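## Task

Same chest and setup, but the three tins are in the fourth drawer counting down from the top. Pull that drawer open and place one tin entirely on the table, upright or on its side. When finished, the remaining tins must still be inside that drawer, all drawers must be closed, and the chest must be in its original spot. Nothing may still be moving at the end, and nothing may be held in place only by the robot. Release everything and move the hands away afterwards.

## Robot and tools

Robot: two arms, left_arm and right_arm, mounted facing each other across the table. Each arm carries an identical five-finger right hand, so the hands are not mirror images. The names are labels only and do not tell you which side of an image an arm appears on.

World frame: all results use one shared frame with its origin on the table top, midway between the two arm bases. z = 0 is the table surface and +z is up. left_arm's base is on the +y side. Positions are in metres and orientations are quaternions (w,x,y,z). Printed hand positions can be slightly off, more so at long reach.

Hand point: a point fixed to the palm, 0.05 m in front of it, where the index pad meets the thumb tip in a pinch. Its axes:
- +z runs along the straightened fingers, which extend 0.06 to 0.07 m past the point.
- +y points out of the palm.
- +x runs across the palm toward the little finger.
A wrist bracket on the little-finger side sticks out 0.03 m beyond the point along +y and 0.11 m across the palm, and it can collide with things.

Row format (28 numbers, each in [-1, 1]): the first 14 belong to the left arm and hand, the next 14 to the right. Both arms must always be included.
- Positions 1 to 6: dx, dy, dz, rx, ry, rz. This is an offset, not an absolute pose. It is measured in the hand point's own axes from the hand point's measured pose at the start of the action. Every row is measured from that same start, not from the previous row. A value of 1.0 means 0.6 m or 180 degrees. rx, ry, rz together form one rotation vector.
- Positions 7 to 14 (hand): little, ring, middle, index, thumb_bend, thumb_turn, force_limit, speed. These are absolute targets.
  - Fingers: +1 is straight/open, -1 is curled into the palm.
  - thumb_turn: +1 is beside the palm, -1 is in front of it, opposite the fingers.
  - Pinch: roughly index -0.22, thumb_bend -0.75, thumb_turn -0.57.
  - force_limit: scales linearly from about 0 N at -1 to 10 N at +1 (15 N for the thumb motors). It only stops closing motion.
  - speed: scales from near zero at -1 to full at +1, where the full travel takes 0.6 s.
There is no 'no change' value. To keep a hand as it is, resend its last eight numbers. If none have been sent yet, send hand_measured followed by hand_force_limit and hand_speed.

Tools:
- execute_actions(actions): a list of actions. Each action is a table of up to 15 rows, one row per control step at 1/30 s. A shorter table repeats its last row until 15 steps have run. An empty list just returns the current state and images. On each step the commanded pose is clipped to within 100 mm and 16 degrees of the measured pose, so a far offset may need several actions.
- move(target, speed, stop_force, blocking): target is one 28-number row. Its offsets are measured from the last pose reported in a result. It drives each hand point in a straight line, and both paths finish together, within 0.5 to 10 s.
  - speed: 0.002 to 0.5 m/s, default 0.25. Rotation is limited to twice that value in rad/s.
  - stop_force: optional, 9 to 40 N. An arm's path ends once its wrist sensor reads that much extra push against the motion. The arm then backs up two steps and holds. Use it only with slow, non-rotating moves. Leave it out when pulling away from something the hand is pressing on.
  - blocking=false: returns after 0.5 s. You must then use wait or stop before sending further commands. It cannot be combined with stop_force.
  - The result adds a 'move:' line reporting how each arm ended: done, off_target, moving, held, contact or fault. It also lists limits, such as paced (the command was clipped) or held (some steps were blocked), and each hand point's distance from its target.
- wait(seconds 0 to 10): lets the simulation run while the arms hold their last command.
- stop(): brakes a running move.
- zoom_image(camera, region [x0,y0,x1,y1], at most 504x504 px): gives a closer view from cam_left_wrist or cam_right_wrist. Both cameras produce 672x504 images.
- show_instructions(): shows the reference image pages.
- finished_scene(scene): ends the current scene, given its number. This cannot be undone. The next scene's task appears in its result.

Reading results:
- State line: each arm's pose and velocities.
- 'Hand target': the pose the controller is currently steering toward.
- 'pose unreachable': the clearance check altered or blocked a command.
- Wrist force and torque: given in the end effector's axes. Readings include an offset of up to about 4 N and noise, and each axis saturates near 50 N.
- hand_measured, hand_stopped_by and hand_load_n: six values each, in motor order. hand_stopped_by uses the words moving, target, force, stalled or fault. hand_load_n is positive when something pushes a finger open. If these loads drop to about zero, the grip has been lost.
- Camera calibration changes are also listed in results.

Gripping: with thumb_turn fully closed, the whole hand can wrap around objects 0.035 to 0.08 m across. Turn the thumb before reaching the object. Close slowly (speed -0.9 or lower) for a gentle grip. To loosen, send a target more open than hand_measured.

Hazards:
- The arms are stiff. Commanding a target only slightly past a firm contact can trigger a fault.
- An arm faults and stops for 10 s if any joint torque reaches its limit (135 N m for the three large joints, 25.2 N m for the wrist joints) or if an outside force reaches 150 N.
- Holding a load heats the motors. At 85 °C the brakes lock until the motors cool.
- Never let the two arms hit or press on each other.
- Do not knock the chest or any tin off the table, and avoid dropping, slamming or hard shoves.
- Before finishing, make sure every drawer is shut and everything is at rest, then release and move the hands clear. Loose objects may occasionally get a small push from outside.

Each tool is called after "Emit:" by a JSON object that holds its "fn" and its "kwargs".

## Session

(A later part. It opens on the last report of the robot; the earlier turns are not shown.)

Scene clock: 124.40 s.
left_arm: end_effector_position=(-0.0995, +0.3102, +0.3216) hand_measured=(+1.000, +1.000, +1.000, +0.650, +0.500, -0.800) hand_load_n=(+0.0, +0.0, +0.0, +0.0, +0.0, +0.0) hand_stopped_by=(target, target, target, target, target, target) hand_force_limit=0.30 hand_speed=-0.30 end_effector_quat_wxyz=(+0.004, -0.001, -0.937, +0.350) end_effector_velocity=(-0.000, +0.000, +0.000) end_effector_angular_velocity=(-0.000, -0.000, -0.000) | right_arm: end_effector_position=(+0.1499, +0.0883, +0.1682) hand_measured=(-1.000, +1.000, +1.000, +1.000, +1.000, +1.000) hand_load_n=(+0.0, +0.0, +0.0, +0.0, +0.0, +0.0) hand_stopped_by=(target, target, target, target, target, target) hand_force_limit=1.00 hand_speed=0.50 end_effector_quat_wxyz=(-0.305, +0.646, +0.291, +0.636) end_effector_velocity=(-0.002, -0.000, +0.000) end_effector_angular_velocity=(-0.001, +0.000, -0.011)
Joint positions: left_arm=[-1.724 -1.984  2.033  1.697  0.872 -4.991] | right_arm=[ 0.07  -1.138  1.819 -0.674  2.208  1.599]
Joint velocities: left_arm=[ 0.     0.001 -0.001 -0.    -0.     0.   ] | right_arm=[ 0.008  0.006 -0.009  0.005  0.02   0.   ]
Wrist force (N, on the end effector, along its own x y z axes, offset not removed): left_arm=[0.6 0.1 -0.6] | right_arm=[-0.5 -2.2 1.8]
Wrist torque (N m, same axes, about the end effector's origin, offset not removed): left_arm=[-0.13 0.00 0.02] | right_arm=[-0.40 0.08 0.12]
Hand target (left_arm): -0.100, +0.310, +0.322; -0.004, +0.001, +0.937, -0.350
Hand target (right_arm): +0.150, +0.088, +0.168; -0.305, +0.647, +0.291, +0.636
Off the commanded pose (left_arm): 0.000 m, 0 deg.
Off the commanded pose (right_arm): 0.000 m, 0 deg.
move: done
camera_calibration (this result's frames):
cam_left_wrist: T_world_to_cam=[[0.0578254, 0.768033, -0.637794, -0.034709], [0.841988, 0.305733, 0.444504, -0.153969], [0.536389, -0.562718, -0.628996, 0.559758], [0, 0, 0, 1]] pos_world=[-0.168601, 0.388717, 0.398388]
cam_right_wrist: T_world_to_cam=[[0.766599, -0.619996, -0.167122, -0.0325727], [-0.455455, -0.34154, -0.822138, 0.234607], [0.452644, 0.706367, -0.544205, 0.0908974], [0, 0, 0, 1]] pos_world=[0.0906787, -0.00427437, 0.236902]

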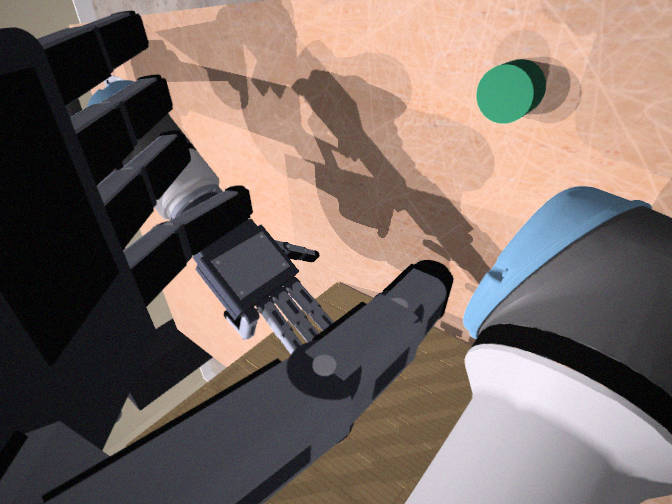

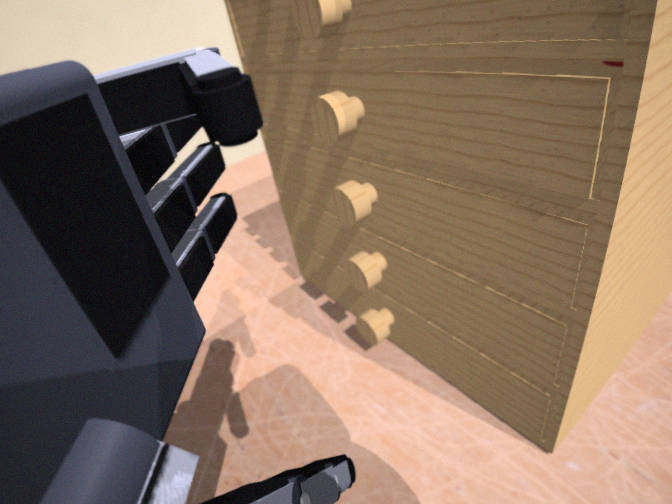

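Emit:
{"fn": "move", "kwargs": {"target": [0,0,0,0,0,0,1,1,1,0.65,0.5,-0.8,0.3,-0.3,0,0.076,0.064,0,0,0,-1,1,1,1,1,1,1,0.5], "speed": 0.012, "stop_force": 12}}

Emit:
{"fn": "move", "kwargs": {"target": [0,0,0,0,0,0,1,1,1,0.65,0.5,-0.8,0.3,-0.3,0,-0.1,-0.1,0,0,0,-1,1,1,1,1,1,1,0.5], "speed": 0.08}}

Scene clock: 130.17 s.
left_arm: end_effector_position=(-0.0995, +0.3102, +0.3216) hand_measured=(+1.000, +1.000, +1.000, +0.650, +0.500, -0.800) hand_load_n=(+0.0, +0.0, +0.0, +0.0, +0.0, +0.0) hand_stopped_by=(target, target, target, target, target, target) hand_force_limit=0.30 hand_speed=-0.30 end_effector_quat_wxyz=(+0.004, -0.001, -0.937, +0.350) end_effector_velocity=(+0.000, -0.000, -0.000) end_effector_angular_velocity=(-0.000, -0.001, -0.000) | right_arm: end_effector_position=(+0.2088, +0.0883, +0.1670) hand_measured=(-1.000, +1.000, +1.000, +1.000, +1.000, +1.000) hand_load_n=(+0.0, +0.0, +1.5, +0.0, +0.0, +0.0) hand_stopped_by=(target, target, target, target, target, target) hand_force_limit=1.00 hand_speed=0.50 end_effector_quat_wxyz=(-0.305, +0.646, +0.291, +0.636) end_effector_velocity=(-0.001, -0.001, +0.000) end_effector_angular_velocity=(+0.000, +0.000, -0.003)
Joint positions: left_arm=[-1.724 -1.984  2.033  1.697  0.872 -4.991] | right_arm=[-0.052 -1.154  1.847 -0.688  2.085  1.598]
Joint velocities: left_arm=[ 0.    -0.     0.001  0.    -0.     0.   ] | right_arm=[ 0.004 -0.001 -0.     0.001  0.007  0.   ]
Wrist force (N, on the end effector, along its own x y z axes, offset not removed): left_arm=[0.6 1.3 0.4] | right_arm=[1.2 -13.8 -11.9]
Wrist torque (N m, same axes, about the end effector's origin, offset not removed): left_arm=[-0.01 -0.04 0.21] | right_arm=[0.98 0.24 -0.08]
Hand target (left_arm): -0.100, +0.310, +0.322; -0.004, +0.001, +0.937, -0.350
Hand target (right_arm): +0.208, +0.088, +0.167; -0.305, +0.646, +0.291, +0.636
Off the commanded pose (left_arm): 0.000 m, 0 deg.
Off the commanded pose (right_arm): 0.001 m, 0 deg.
move: contact (right_arm)
camera_calibration (this result's frames):
cam_left_wrist: T_world_to_cam=[[0.0578255, 0.768033, -0.637794, -0.034709], [0.841988, 0.305734, 0.444504, -0.153969], [0.536389, -0.562718, -0.628995, 0.559758], [0, 0, 0, 1]] pos_world=[-0.168601, 0.388717, 0.398388]
cam_right_wrist: T_world_to_cam=[[0.766641, -0.620039, -0.166773, -0.0780996], [-0.455152, -0.341598, -0.822282, 0.260426], [0.452878, 0.706302, -0.544094, 0.0635138], [0, 0, 0, 1]] pos_world=[0.149644, -0.00432373, 0.235677]

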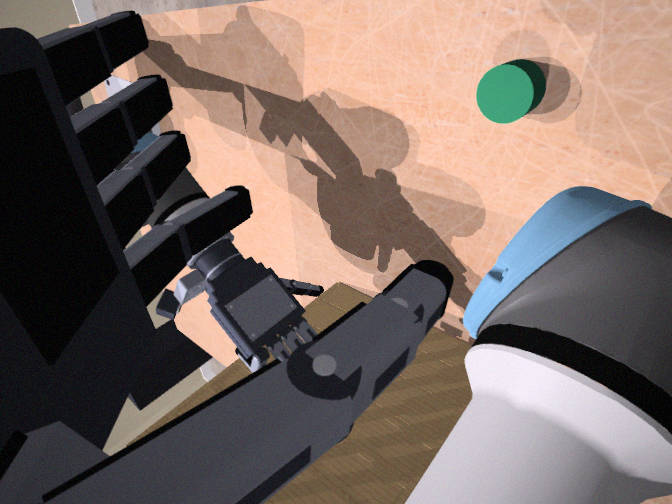

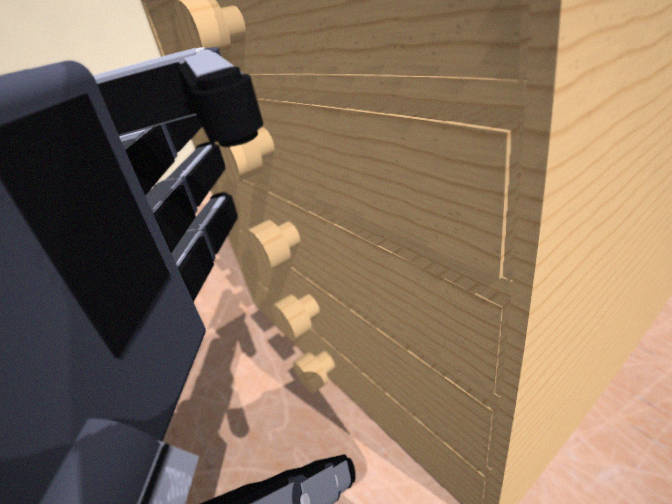

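Scene clock: 131.73 s.
left_arm: end_effector_position=(-0.0995, +0.3102, +0.3216) hand_measured=(+1.000, +1.000, +1.000, +0.650, +0.500, -0.800) hand_load_n=(+0.0, +0.0, +0.0, +0.0, +0.0, +0.0) hand_stopped_by=(target, target, target, target, target, target) hand_force_limit=0.30 hand_speed=-0.30 end_effector_quat_wxyz=(+0.004, -0.001, -0.937, +0.350) end_effector_velocity=(-0.000, -0.000, +0.000) end_effector_angular_velocity=(-0.002, -0.001, -0.000) | right_arm: end_effector_position=(+0.1245, +0.0811, +0.1687) hand_measured=(-1.000, +1.000, +1.000, +1.000, +1.000, +1.000) hand_load_n=(+0.0, +0.0, +0.0, +0.0, +0.0, +0.0) hand_stopped_by=(target, target, target, target, target, target) hand_force_limit=1.00 hand_speed=0.50 end_effector_quat_wxyz=(-0.305, +0.647, +0.291, +0.636) end_effector_velocity=(-0.002, -0.000, -0.000) end_effector_angular_velocity=(-0.001, +0.000, +0.001)
Joint positions: left_arm=[-1.724 -1.984  2.033  1.697  0.872 -4.991] | right_arm=[ 0.122 -1.141  1.822 -0.674  2.26   1.6  ]
Joint velocities: left_arm=[ 0.     0.001  0.     0.    -0.002 -0.   ] | right_arm=[ 0.005  0.001 -0.001  0.001  0.004  0.   ]
Wrist force (N, on the end effector, along its own x y z axes, offset not removed): left_arm=[-0.8 0.0 -1.6] | right_arm=[-0.4 -2.4 2.4]
Wrist torque (N m, same axes, about the end effector's origin, offset not removed): left_arm=[-0.16 0.21 0.05] | right_arm=[-0.51 0.06 0.08]
Hand target (left_arm): -0.100, +0.310, +0.322; -0.004, +0.001, +0.937, -0.350
Hand target (right_arm): +0.124, +0.081, +0.169; -0.305, +0.647, +0.291, +0.636
Off the commanded pose (left_arm): 0.000 m, 0 deg.
Off the commanded pose (right_arm): 0.000 m, 0 deg.
move: done
camera_calibration (this result's frames):
cam_left_wrist: T_world_to_cam=[[0.0578252, 0.768033, -0.637794, -0.034709], [0.841988, 0.305734, 0.444504, -0.153969], [0.536389, -0.562718, -0.628996, 0.559758], [0, 0, 0, 1]] pos_world=[-0.168601, 0.388717, 0.398388]
cam_right_wrist: T_world_to_cam=[[0.766583, -0.619987, -0.167235, -0.017572], [-0.455585, -0.341568, -0.822055, 0.220958], [0.452541, 0.706362, -0.544297, 0.107754], [0, 0, 0, 1]] pos_world=[0.065372, -0.0115361, 0.237351]

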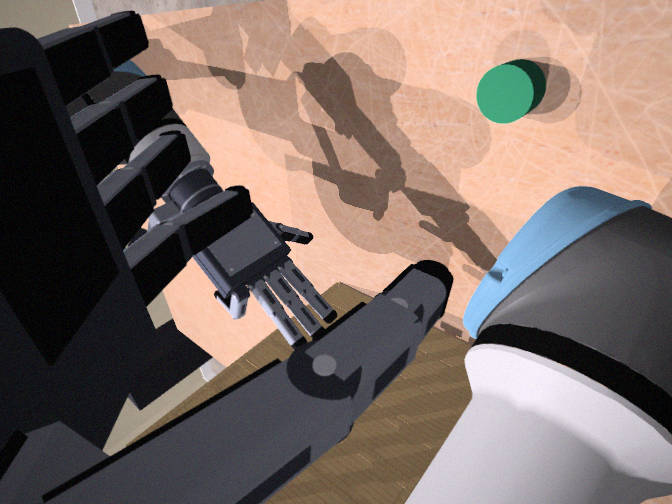

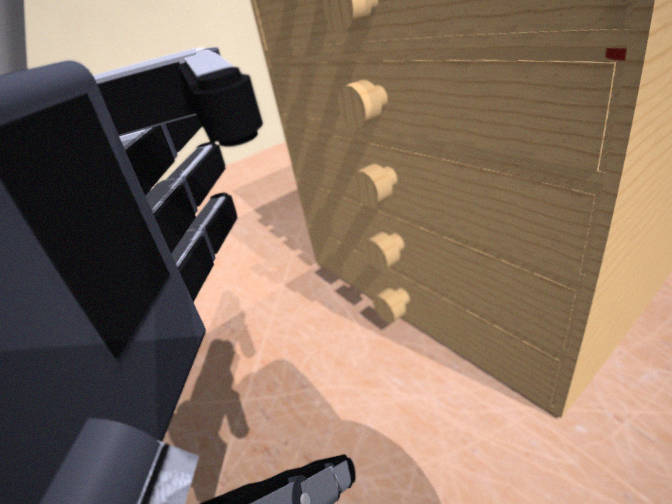

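Emit:
{"fn": "finished_scene", "kwargs": {"scene": 2}}

The scene is finished: the task was done.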